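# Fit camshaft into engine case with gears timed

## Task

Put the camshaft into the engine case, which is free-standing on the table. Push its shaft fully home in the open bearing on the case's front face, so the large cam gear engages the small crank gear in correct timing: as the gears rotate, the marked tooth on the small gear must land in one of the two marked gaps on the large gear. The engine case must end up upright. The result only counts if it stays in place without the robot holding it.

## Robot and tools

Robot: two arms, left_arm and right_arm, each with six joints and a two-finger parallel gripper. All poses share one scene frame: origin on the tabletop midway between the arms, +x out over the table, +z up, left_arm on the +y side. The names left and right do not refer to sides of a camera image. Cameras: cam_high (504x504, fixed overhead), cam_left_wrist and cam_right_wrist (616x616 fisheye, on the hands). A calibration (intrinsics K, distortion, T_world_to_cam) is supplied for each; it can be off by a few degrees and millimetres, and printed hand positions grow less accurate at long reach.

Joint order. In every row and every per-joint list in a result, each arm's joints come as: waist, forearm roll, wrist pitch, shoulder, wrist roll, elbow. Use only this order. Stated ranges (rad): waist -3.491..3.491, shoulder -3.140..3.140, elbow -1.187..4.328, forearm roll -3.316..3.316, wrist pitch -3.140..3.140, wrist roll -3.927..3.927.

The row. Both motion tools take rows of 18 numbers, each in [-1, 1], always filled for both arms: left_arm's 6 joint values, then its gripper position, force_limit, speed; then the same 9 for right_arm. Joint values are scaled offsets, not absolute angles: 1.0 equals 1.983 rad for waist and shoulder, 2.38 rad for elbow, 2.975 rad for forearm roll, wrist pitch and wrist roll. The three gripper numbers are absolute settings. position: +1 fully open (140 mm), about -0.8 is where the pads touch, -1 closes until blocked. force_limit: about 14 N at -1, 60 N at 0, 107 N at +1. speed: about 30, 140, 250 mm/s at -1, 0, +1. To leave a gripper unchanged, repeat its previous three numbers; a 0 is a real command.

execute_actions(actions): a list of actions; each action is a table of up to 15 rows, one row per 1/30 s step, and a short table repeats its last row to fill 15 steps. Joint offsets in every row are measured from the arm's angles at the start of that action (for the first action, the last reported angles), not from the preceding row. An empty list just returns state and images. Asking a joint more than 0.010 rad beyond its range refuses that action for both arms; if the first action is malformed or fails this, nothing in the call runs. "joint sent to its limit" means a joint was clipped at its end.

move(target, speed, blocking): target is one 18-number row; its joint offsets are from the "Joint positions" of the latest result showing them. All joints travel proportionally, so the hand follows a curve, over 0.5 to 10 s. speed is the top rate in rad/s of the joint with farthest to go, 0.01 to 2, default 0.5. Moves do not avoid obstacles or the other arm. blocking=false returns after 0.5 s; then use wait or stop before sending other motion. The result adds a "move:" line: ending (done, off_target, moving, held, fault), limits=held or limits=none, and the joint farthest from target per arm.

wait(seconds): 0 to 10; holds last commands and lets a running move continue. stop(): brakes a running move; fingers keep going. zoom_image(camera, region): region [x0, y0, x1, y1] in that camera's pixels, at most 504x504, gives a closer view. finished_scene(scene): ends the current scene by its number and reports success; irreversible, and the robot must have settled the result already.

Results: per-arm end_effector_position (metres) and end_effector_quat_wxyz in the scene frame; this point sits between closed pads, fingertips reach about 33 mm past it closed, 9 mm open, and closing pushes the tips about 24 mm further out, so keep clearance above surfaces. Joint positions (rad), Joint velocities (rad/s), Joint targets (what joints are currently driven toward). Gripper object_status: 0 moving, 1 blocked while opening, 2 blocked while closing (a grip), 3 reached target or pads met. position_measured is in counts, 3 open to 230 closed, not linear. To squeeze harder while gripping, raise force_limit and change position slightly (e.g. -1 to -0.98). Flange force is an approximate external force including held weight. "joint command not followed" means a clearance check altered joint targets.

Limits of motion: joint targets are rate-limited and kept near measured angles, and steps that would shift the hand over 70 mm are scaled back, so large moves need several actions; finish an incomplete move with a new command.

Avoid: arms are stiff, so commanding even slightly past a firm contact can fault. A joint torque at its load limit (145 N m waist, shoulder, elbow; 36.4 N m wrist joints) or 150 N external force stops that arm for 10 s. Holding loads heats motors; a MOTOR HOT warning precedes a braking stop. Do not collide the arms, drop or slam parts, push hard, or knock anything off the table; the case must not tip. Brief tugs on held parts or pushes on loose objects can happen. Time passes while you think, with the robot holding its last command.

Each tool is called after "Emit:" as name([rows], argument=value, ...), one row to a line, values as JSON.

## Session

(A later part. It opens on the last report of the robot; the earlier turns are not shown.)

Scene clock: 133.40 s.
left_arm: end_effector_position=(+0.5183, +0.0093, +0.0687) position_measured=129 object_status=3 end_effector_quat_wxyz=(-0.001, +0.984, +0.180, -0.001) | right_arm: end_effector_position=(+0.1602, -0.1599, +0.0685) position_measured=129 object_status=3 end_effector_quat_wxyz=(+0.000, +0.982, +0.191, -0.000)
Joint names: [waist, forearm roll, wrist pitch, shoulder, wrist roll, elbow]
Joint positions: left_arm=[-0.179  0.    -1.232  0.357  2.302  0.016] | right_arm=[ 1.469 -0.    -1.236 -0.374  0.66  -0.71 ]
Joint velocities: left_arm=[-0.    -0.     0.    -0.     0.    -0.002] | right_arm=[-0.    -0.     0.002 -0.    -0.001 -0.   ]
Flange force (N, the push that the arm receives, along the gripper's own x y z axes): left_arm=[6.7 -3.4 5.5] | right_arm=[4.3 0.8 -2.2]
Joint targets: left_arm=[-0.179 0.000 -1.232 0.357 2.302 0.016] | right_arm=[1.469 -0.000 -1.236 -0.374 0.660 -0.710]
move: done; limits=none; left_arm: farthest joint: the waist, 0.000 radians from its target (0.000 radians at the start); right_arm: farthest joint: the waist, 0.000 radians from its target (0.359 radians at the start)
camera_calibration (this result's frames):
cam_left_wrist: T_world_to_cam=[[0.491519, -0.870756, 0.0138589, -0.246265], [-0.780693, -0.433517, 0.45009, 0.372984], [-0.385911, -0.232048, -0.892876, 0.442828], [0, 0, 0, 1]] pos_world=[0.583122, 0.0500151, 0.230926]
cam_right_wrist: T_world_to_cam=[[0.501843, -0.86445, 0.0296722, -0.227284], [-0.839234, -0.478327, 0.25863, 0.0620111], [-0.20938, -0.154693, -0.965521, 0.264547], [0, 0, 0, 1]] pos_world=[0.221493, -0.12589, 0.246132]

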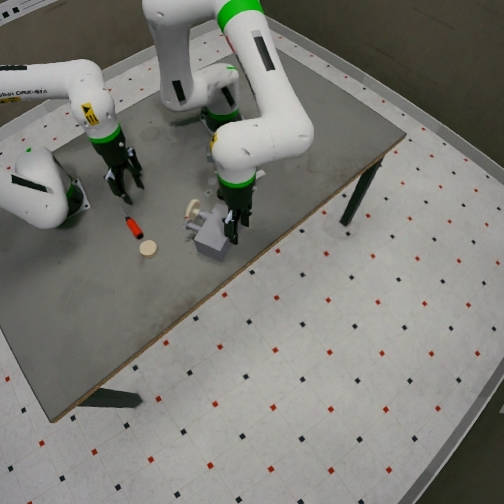

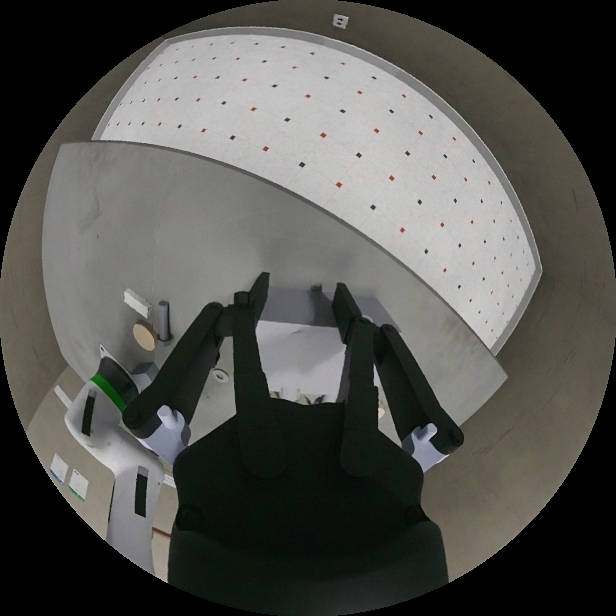

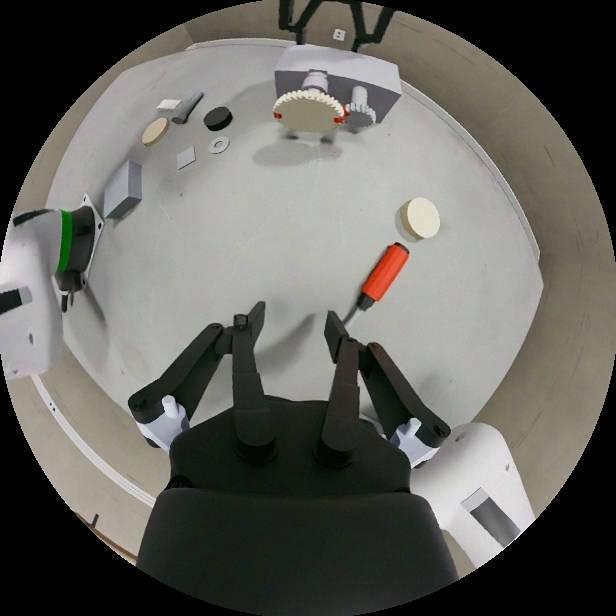

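Emit:
move(target=[0,0,0,0,0,0,0,0,0,-0.181,0,-0.059,0.268,0.649,0.298,-0.55,-0.3,0], speed=1)

Emit:
execute_actions([
  [[0,0,0,0,0,0,0,0,0,0.0121,-0.0103,-0.0037,0.0054,-0.0111,0.0013,-0.55,-0.3,0]],
  [],
])

Scene clock: 136.57 s.
left_arm: end_effector_position=(+0.5183, +0.0093, +0.0687) position_measured=129 object_status=3 end_effector_quat_wxyz=(-0.001, +0.984, +0.180, -0.001) | right_arm: end_effector_position=(+0.3602, -0.0534, +0.1658) position_measured=199 object_status=3 end_effector_quat_wxyz=(-0.000, +0.558, +0.830, +0.001)
Joint names: [waist, forearm roll, wrist pitch, shoulder, wrist roll, elbow]
Joint positions: left_arm=[-0.179  0.    -1.232  0.357  2.302  0.016] | right_arm=[ 1.11  -0.    -1.411  0.157  2.59  -0.001]
Joint velocities: left_arm=[ 0.002 -0.     0.     0.001  0.     0.   ] | right_arm=[-0.001 -0.    -0.001  0.     0.     0.   ]
Flange force (N, the push that the arm receives, along the gripper's own x y z axes): left_arm=[8.5 1.4 6.1] | right_arm=[-2.0 1.0 -0.8]
Joint targets: left_arm=[-0.179 0.000 -1.232 0.357 2.302 0.016] | right_arm=[1.110 -0.000 -1.411 0.157 2.590 -0.001]
move: done; limits=none; left_arm: farthest joint: the waist, 0.000 radians from its target (0.000 radians at the start); right_arm: farthest joint: the waist, 0.000 radians from its target (0.359 radians at the start)
camera_calibration (this result's frames):
cam_left_wrist: T_world_to_cam=[[0.491519, -0.870756, 0.0138588, -0.246265], [-0.780693, -0.433517, 0.45009, 0.372984], [-0.385911, -0.232048, -0.892876, 0.442828], [0, 0, 0, 1]] pos_world=[0.583122, 0.0500151, 0.230926]
cam_right_wrist: T_world_to_cam=[[0.863946, 0.502662, 0.0304733, -0.295968], [0.479177, -0.839177, 0.257237, -0.238286], [0.154876, -0.207637, -0.965868, 0.28288], [0, 0, 0, 1]] pos_world=[0.32607, 0.00754355, 0.34354]

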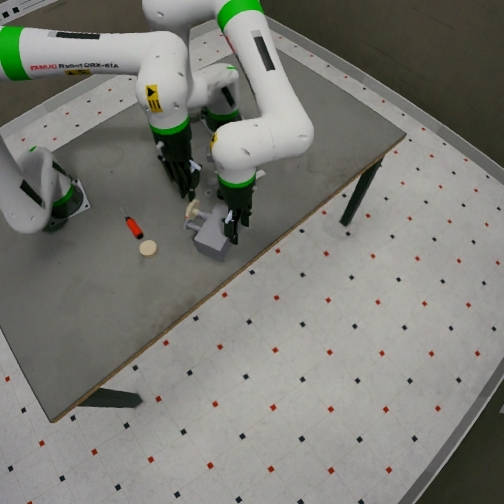

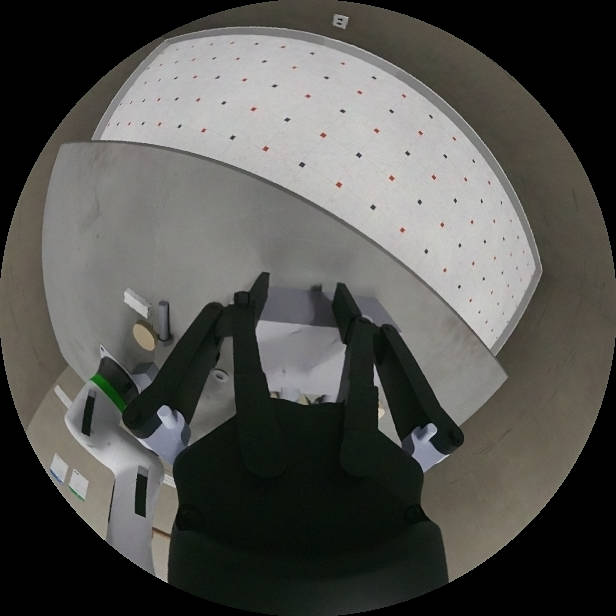

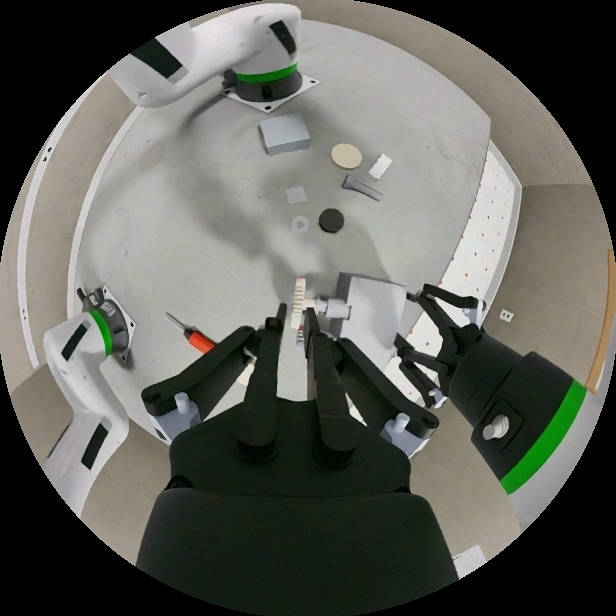

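Scene clock: 137.07 s.
left_arm: end_effector_position=(+0.5183, +0.0093, +0.0687) position_measured=129 object_status=3 end_effector_quat_wxyz=(-0.001, +0.984, +0.180, -0.001) | right_arm: end_effector_position=(+0.3415, -0.0407, +0.1581) position_measured=199 object_status=3 end_effector_quat_wxyz=(-0.015, +0.564, +0.826, -0.008)
Joint names: [waist, forearm roll, wrist pitch, shoulder, wrist roll, elbow]
Joint positions: left_arm=[-0.179  0.    -1.232  0.357  2.302  0.016] | right_arm=[ 1.134 -0.031 -1.422  0.168  2.557  0.003]
Joint velocities: left_arm=[-0.002  0.    -0.     0.     0.     0.   ] | right_arm=[ 0.001 -0.     0.001 -0.     0.     0.   ]
Flange force (N, the push that the arm receives, along the gripper's own x y z axes): left_arm=[6.9 -1.9 4.9] | right_arm=[0.5 2.7 -1.4]
Joint targets: left_arm=[-0.179 0.000 -1.232 0.357 2.302 0.016] | right_arm=[1.134 -0.031 -1.422 0.168 2.557 0.002]
camera_calibration (this result's frames):
cam_left_wrist: T_world_to_cam=[[0.491519, -0.870756, 0.0138586, -0.246265], [-0.780693, -0.433517, 0.45009, 0.372984], [-0.385911, -0.232047, -0.892875, 0.442828], [0, 0, 0, 1]] pos_world=[0.583122, 0.0500151, 0.230926]
cam_right_wrist: T_world_to_cam=[[0.871351, 0.490659, 0.00058229, -0.284365], [0.476361, -0.846242, 0.238652, -0.213073], [0.117589, -0.207672, -0.971105, 0.294572], [0, 0, 0, 1]] pos_world=[0.314643, 0.0203892, 0.337077]

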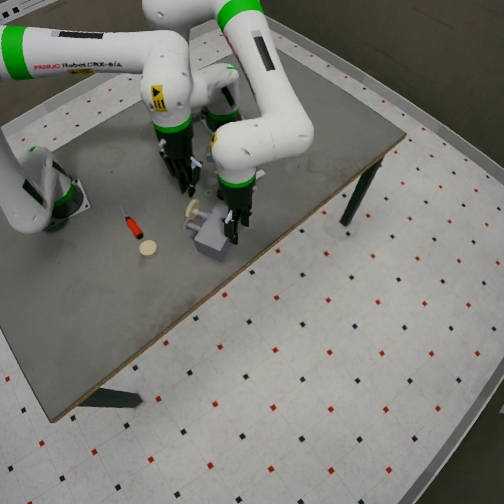

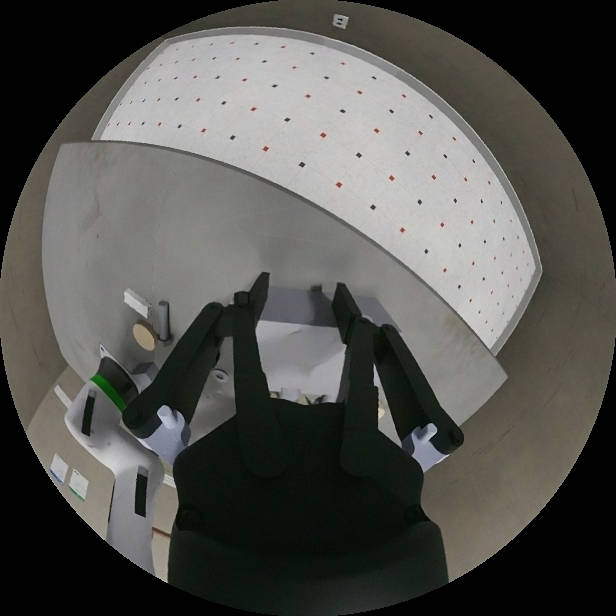

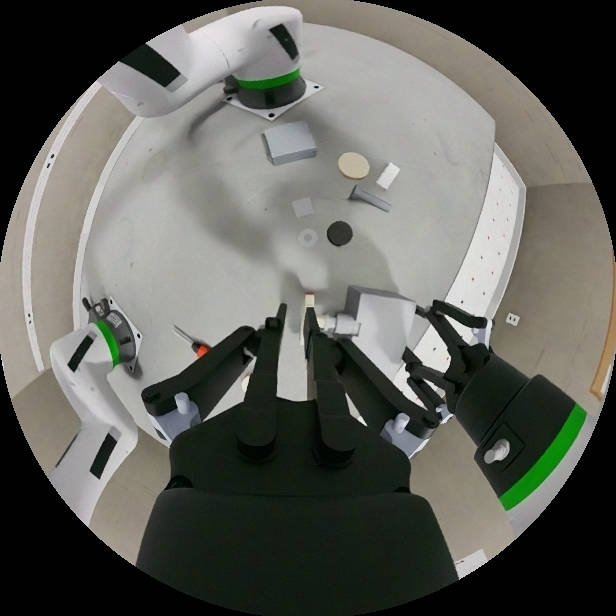

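Sign flips. Undo, descend, grip slightly higher (z≈.107), lift, rotate 4°, push.

Emit:
execute_actions([
  [[0,0,0,0,0,0,0,0,0,-0.0121,0.0103,0.0037,-0.0054,0.0111,-0.0013,-0.55,-0.3,0]],
  [[0,0,0,0,0,0,0,0,0,0,0,0.023,0.010,0,-0.02,-0.55,-0.3,0]],
  [[0,0,0,0,0,0,0,0,0,0,0,0.022,0.010,0,-0.0195,-0.55,-0.3,0]],
  [[0,0,0,0,0,0,0,0,0,0,0,0,0,0,0,-1,-0.3,-1]],
  [[0,0,0,0,0,0,0,0,0,0,0,0,0,0,0,-1,-0.3,-1]],
  [[0,0,0,0,0,0,0,0,0,0.0006,0,-0.0005,-0.0015,-0.0004,-0.0007,-1,-0.3,-1]],
  [[0,0,0,0,0,0,0,0,0,0.0121,0.0103,-0.0037,0.0054,-0.0111,0.0013,-1,-0.3,-1]],
  [[0,0,0,0,0,0,0,0,0,0.0121,0.0103,-0.0037,0.0054,-0.0111,0.0013,-1,-0.3,-1]],
  [[0,0,0,0,0,0,0,0,0,-0.0012,0,-0.0003,0.0024,0.0008,0.0023,-1,-0.3,-1]],
  [[0,0,0,0,0,0,0,0,0,-0.0009,0,-0.0002,0.0018,0.0006,0.0017,-1,-0.3,-1]],
])

Scene clock: 142.30 s.
left_arm: end_effector_position=(+0.5183, +0.0093, +0.0687) position_measured=129 object_status=3 end_effector_quat_wxyz=(-0.001, +0.984, +0.180, -0.001) | right_arm: end_effector_position=(+0.3636, -0.0463, +0.1078) position_measured=215 object_status=2 end_effector_quat_wxyz=(+0.030, +0.558, +0.829, -0.018)
Joint names: [waist, forearm roll, wrist pitch, shoulder, wrist roll, elbow]
Joint positions: left_arm=[-0.179  0.    -1.232  0.357  2.302  0.016] | right_arm=[ 1.155  0.061 -1.303  0.224  2.527 -0.081]
Joint velocities: left_arm=[ 0.001  0.     0.    -0.     0.     0.   ] | right_arm=[-0.  0. -0.  0. -0. -0.]
Flange force (N, the push that the arm receives, along the gripper's own x y z axes): left_arm=[2.1 -5.9 5.4] | right_arm=[3.5 0.7 10.9]
Flange force at the end of the 6th action (N, along the gripper's axes at the end of the call): left_arm=[0.3 -2.6 5.7] | right_arm=[1.7 7.2 12.1]
Flange force at the end of the 7th action (N, along the gripper's axes at the end of the call): left_arm=[-1.4 -5.8 4.2] | right_arm=[4.1 -1.2 7.5]
Flange force at the end of the 8th action (N, along the gripper's axes at the end of the call): left_arm=[-1.8 -3.1 3.1] | right_arm=[1.1 3.5 11.9]
Flange force at the end of the 9th action (N, along the gripper's axes at the end of the call): left_arm=[4.1 -4.4 7.2] | right_arm=[3.3 -4.5 13.4]
Joint targets: left_arm=[-0.179 0.000 -1.232 0.357 2.302 0.016] | right_arm=[1.155 0.061 -1.303 0.224 2.527 -0.081]
camera_calibration (this result's frames):
cam_left_wrist: T_world_to_cam=[[0.491519, -0.870757, 0.0138551, -0.246264], [-0.780691, -0.433518, 0.450093, 0.372982], [-0.385915, -0.232046, -0.892874, 0.442829], [0, 0, 0, 1]] pos_world=[0.583122, 0.0500155, 0.230926]
cam_right_wrist: T_world_to_cam=[[0.863578, 0.50369, 0.0229915, -0.299774], [0.470258, -0.821034, 0.323667, -0.222129], [0.181905, -0.2687, -0.945892, 0.213017], [0, 0, 0, 1]] pos_world=[0.324588, 0.0258558, 0.280279]

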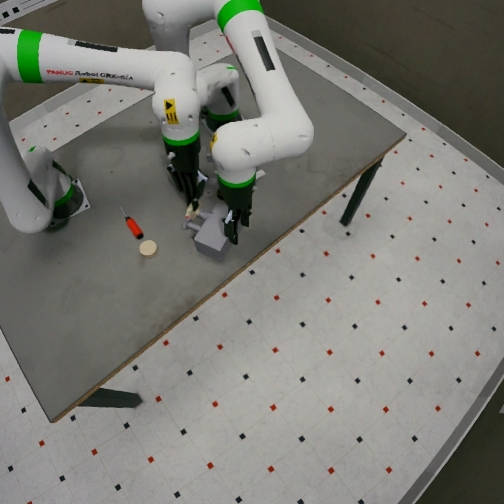

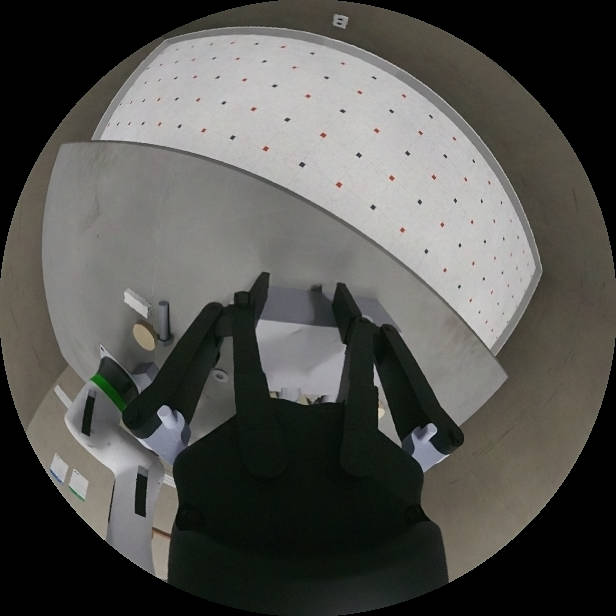

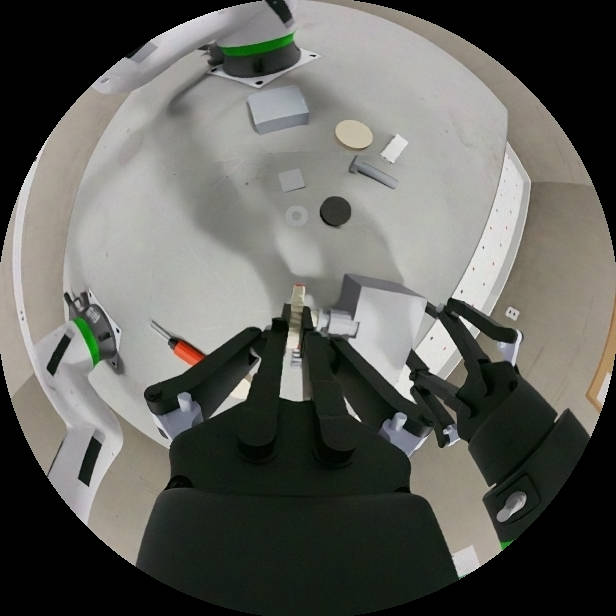

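Emit:
execute_actions([
  [[0,0,0,0,0,0,0,0,0,-0.0012,0,-0.0003,0.0024,0.0008,0.0023,-1,-0.3,-1]],
  [[0,0,0,0,0,0,0,0,0,-0.0012,0,-0.0003,0.0024,0.0008,0.0023,-1,-0.3,-1]],
  [[0,0,0,0,0,0,0,0,0,-0.0012,0,-0.0003,0.0024,0.0008,0.0023,-1,-0.3,-1]],
])

Emit:
zoom_image(camera="cam_right_wrist", region=[270,280,380,380])

Scene clock: 144.00 s.
left_arm: end_effector_position=(+0.5183, +0.0093, +0.0687) position_measured=129 object_status=3 end_effector_quat_wxyz=(-0.001, +0.984, +0.180, -0.001) | right_arm: end_effector_position=(+0.3691, -0.0445, +0.1073) position_measured=215 object_status=2 end_effector_quat_wxyz=(+0.029, +0.558, +0.829, -0.018)
Joint names: [waist, forearm roll, wrist pitch, shoulder, wrist roll, elbow]
Joint positions: left_arm=[-0.179  0.    -1.232  0.357  2.302  0.016] | right_arm=[ 1.148  0.061 -1.306  0.238  2.534 -0.064]
Joint velocities: left_arm=[-0.001  0.    -0.001  0.    -0.     0.001] | right_arm=[ 0. -0.  0.  0. -0. -0.]
Flange force (N, the push that the arm receives, along the gripper's own x y z axes): left_arm=[9.1 -0.7 7.7] | right_arm=[4.0 -11.5 7.4]
Flange force at the end of the 1st action (N, along the gripper's axes at the end of the call): left_arm=[4.8 -3.5 5.9] | right_arm=[3.4 -4.6 8.2]
Flange force at the end of the 2nd action (N, along the gripper's axes at the end of the call): left_arm=[3.2 -3.7 6.8] | right_arm=[4.5 -3.5 9.8]
Joint targets: left_arm=[-0.179 0.000 -1.232 0.357 2.302 0.016] | right_arm=[1.148 0.061 -1.306 0.238 2.534 -0.064]
camera_calibration (this result's frames):
cam_left_wrist: T_world_to_cam=[[0.491519, -0.870756, 0.0138549, -0.246264], [-0.780691, -0.433518, 0.450093, 0.372982], [-0.385915, -0.232046, -0.892874, 0.442829], [0, 0, 0, 1]] pos_world=[0.583121, 0.0500154, 0.230926]
cam_right_wrist: T_world_to_cam=[[0.863686, 0.503554, 0.02189, -0.305398], [0.470371, -0.820853, 0.323963, -0.223114], [0.181101, -0.269506, -0.945816, 0.212345], [0, 0, 0, 1]] pos_world=[0.330258, 0.0278694, 0.279806]

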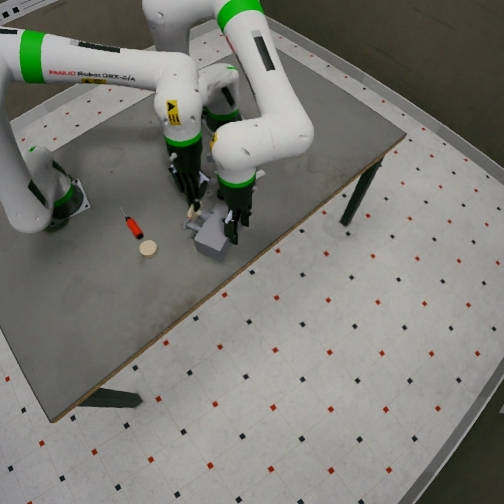

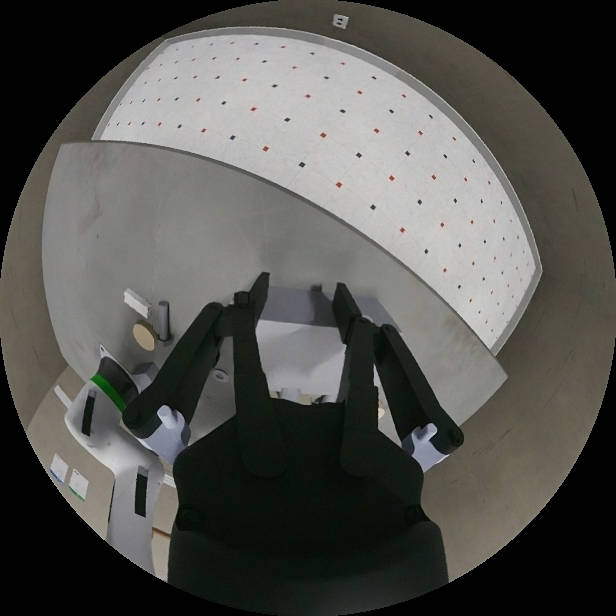

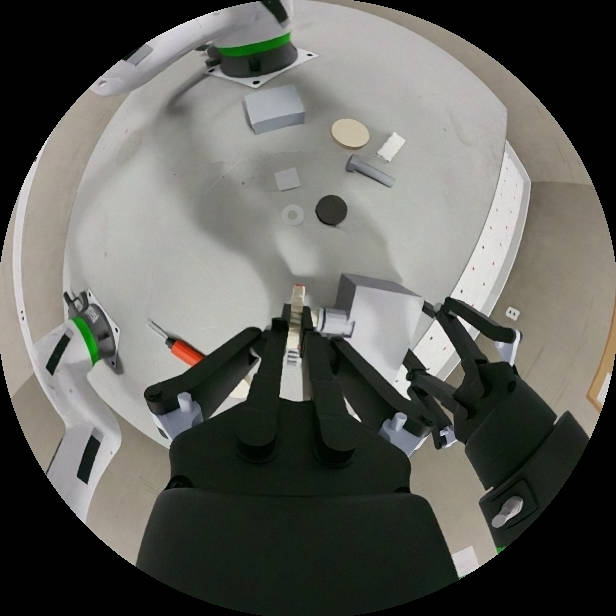

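Region (270, 280, 380, 380) of cam_right_wrist's 616x616 image, scaled by 4.582, with more detail than that image has; it fills the top 458 rows of this view, and the rest is white.

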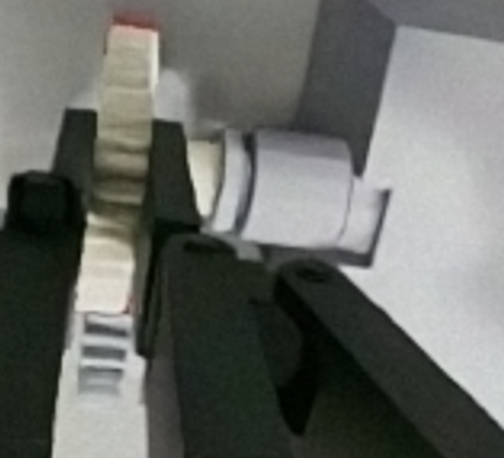

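Emit:
execute_actions([
  [[0,0,0,0,0,0,0,0,0,-0.0012,0,-0.0003,0.0024,0.0008,0.0023,-1,-0.3,-1]],
  [[0,0,0,0,0,0,0,0,0,-0.0009,0,-0.0002,0.0018,0.0006,0.0017,-1,-0.3,-1]],
  [[0,0,0,0,0,0,0,0,0,0,0,0,0,0,0,-0.6,-0.3,-1]],
  [[0,0,0,0,0,0,0,0,0,0,0,-0.023,-0.011,0,0.02,-0.6,-0.3,-1]],
  [[0,0,0,0,0,0,0,0,0,0,0,-0.023,-0.010,0,0.02,-0.6,-0.3,0]],
])

Emit:
move(target=[0.003,0,0,0.005,0,0.005,0,0,0,0.164,-0.0205,0.07,-0.292,-0.631,-0.315,0,-0.3,0], speed=1)

Emit:
zoom_image(camera="cam_right_wrist", region=[265,60,385,140])

Scene clock: 146.70 s.
left_arm: end_effector_position=(+0.5183, +0.0093, +0.0687) position_measured=129 object_status=3 end_effector_quat_wxyz=(-0.001, +0.984, +0.180, -0.001) | right_arm: end_effector_position=(+0.3705, -0.0472, +0.1684) position_measured=205 object_status=3 end_effector_quat_wxyz=(+0.030, +0.562, +0.827, -0.019)
Joint names: [waist, forearm roll, wrist pitch, shoulder, wrist roll, elbow]
Joint positions: left_arm=[-0.179  0.    -1.232  0.357  2.302  0.016] | right_arm=[ 1.144  0.061 -1.444  0.205  2.539  0.041]
Joint velocities: left_arm=[-0.001 -0.    -0.     0.001 -0.001 -0.001] | right_arm=[-0.001 -0.001 -0.001 -0.    -0.001 -0.   ]
Flange force (N, the push that the arm receives, along the gripper's own x y z axes): left_arm=[8.7 -3.6 7.6] | right_arm=[0.3 1.4 -2.0]
Flange force at the end of the 1st action (N, along the gripper's axes at the end of the call): left_arm=[12.3 -2.0 9.0] | right_arm=[7.5 -6.6 3.3]
Flange force at the end of the 2nd action (N, along the gripper's axes at the end of the call): left_arm=[11.9 2.0 6.0] | right_arm=[6.8 -9.3 -3.0]
Flange force at the end of the 3rd action (N, along the gripper's axes at the end of the call): left_arm=[8.3 -1.0 5.1] | right_arm=[1.9 3.5 -1.6]
Flange force at the end of the 4th action (N, along the gripper's axes at the end of the call): left_arm=[9.5 0.5 4.3] | right_arm=[0.2 2.3 -1.6]
Joint targets: left_arm=[-0.179 0.000 -1.232 0.357 2.302 0.016] | right_arm=[1.144 0.061 -1.444 0.205 2.539 0.041]
camera_calibration (this result's frames):
cam_left_wrist: T_world_to_cam=[[0.491519, -0.870757, 0.0138549, -0.246264], [-0.780691, -0.433518, 0.450093, 0.372982], [-0.385915, -0.232046, -0.892874, 0.442829], [0, 0, 0, 1]] pos_world=[0.583122, 0.0500154, 0.230926]
cam_right_wrist: T_world_to_cam=[[0.867833, 0.496348, 0.0224706, -0.308509], [0.463058, -0.824367, 0.325569, -0.243554], [0.18012, -0.272135, -0.945251, 0.269201], [0, 0, 0, 1]] pos_world=[0.332025, 0.0256086, 0.340688]

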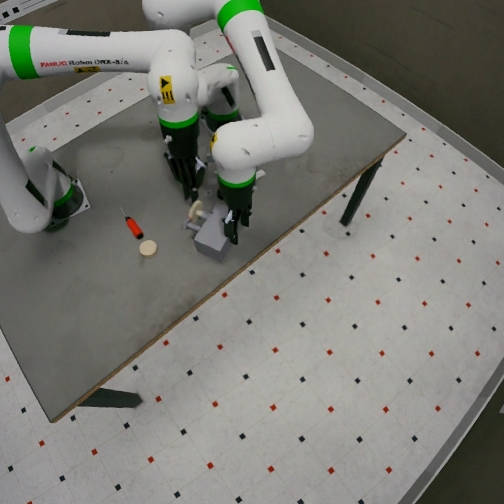

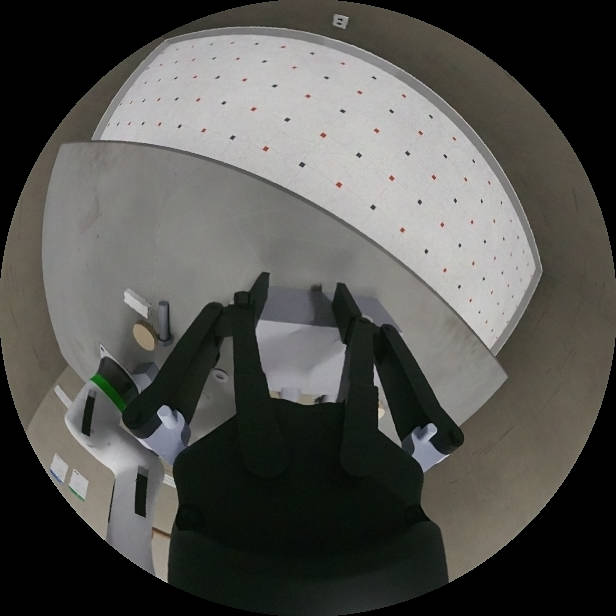

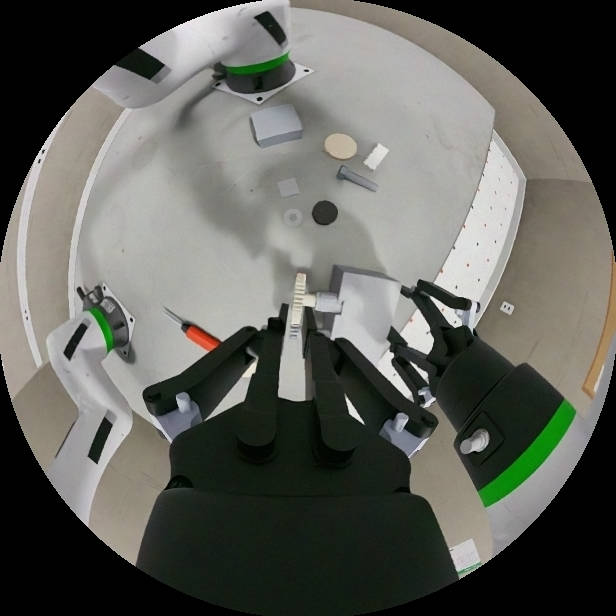

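Scene clock: 149.10 s.
left_arm: end_effector_position=(+0.5246, +0.0104, +0.0681) position_measured=129 object_status=3 end_effector_quat_wxyz=(-0.000, +0.983, +0.183, -0.000) | right_arm: end_effector_position=(+0.1604, -0.1595, +0.0688) position_measured=129 object_status=3 end_effector_quat_wxyz=(-0.000, +0.981, +0.192, +0.000)
Joint names: [waist, forearm roll, wrist pitch, shoulder, wrist roll, elbow]
Joint positions: left_arm=[-0.173  0.    -1.232  0.367  2.302  0.027] | right_arm=[ 1.469  0.    -1.236 -0.374  0.661 -0.709]
Joint velocities: left_arm=[-0.001  0.     0.     0.    -0.    -0.001] | right_arm=[ 0.001  0.     0.    -0.    -0.001 -0.   ]
Flange force (N, the push that the arm receives, along the gripper's own x y z axes): left_arm=[1.6 -2.3 4.7] | right_arm=[5.2 -0.4 -1.7]
Joint targets: left_arm=[-0.173 0.000 -1.232 0.367 2.302 0.027] | right_arm=[1.469 0.000 -1.236 -0.374 0.661 -0.709]
move: done; limits=none; left_arm: farthest joint: the waist, 0.000 radians from its target (0.006 radians at the start); right_arm: farthest joint: the waist, 0.000 radians from its target (0.325 radians at the start)
camera_calibration (this result's frames):
cam_left_wrist: T_world_to_cam=[[0.496664, -0.867806, 0.015387, -0.251293], [-0.778932, -0.437839, 0.448957, 0.377902], [-0.382871, -0.234966, -0.893421, 0.443437], [0, 0, 0, 1]] pos_world=[0.588947, 0.0515792, 0.230381]
cam_right_wrist: T_world_to_cam=[[0.503363, -0.863587, 0.029034, -0.227109], [-0.838533, -0.480098, 0.257622, 0.0620177], [-0.20854, -0.154023, -0.965809, 0.265034], [0, 0, 0, 1]] pos_world=[0.221592, -0.125532, 0.246589]

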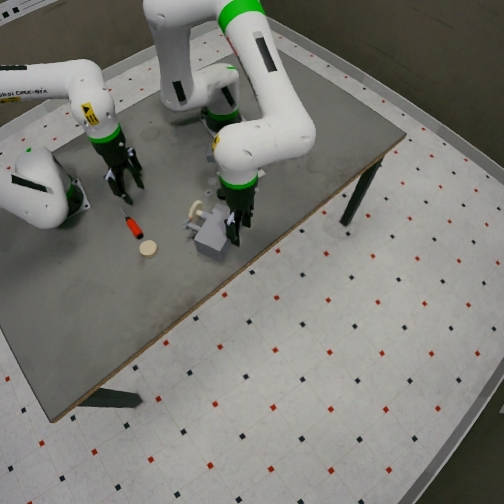

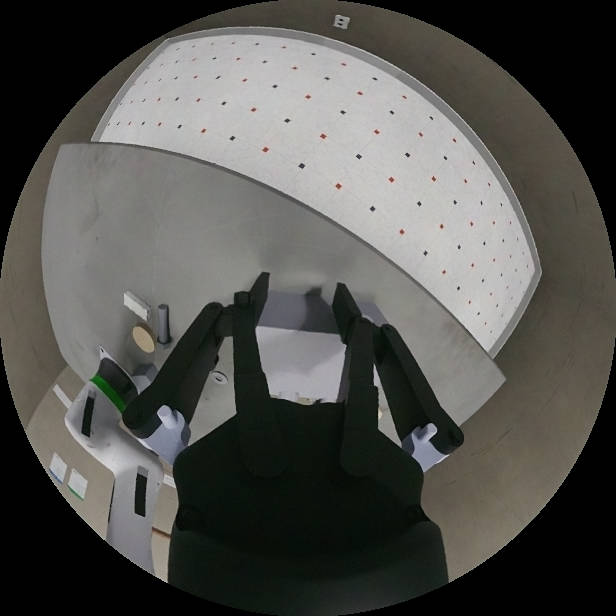

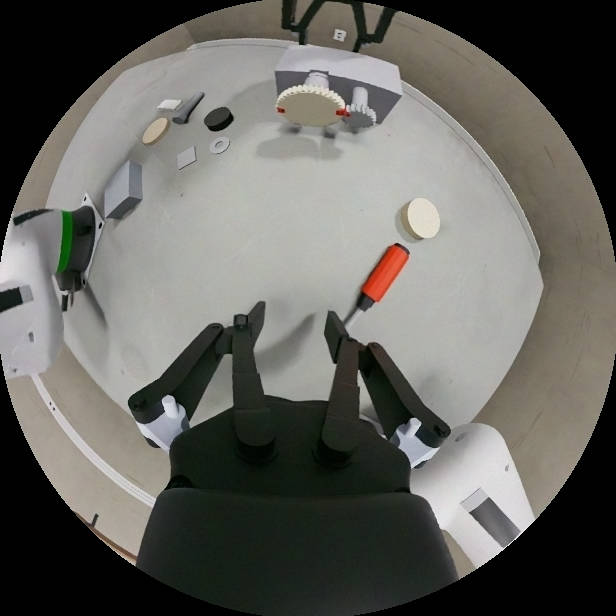

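Region (265, 60, 385, 140) of cam_right_wrist's 616x616 image, scaled by 4.200, with more detail than that image has.

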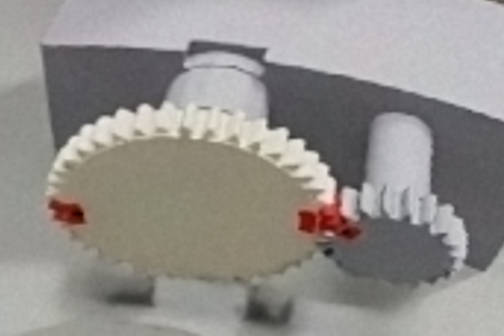

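Aligned and seated.

Emit:
finished_scene(scene=1)

The scene is finished: the task was done.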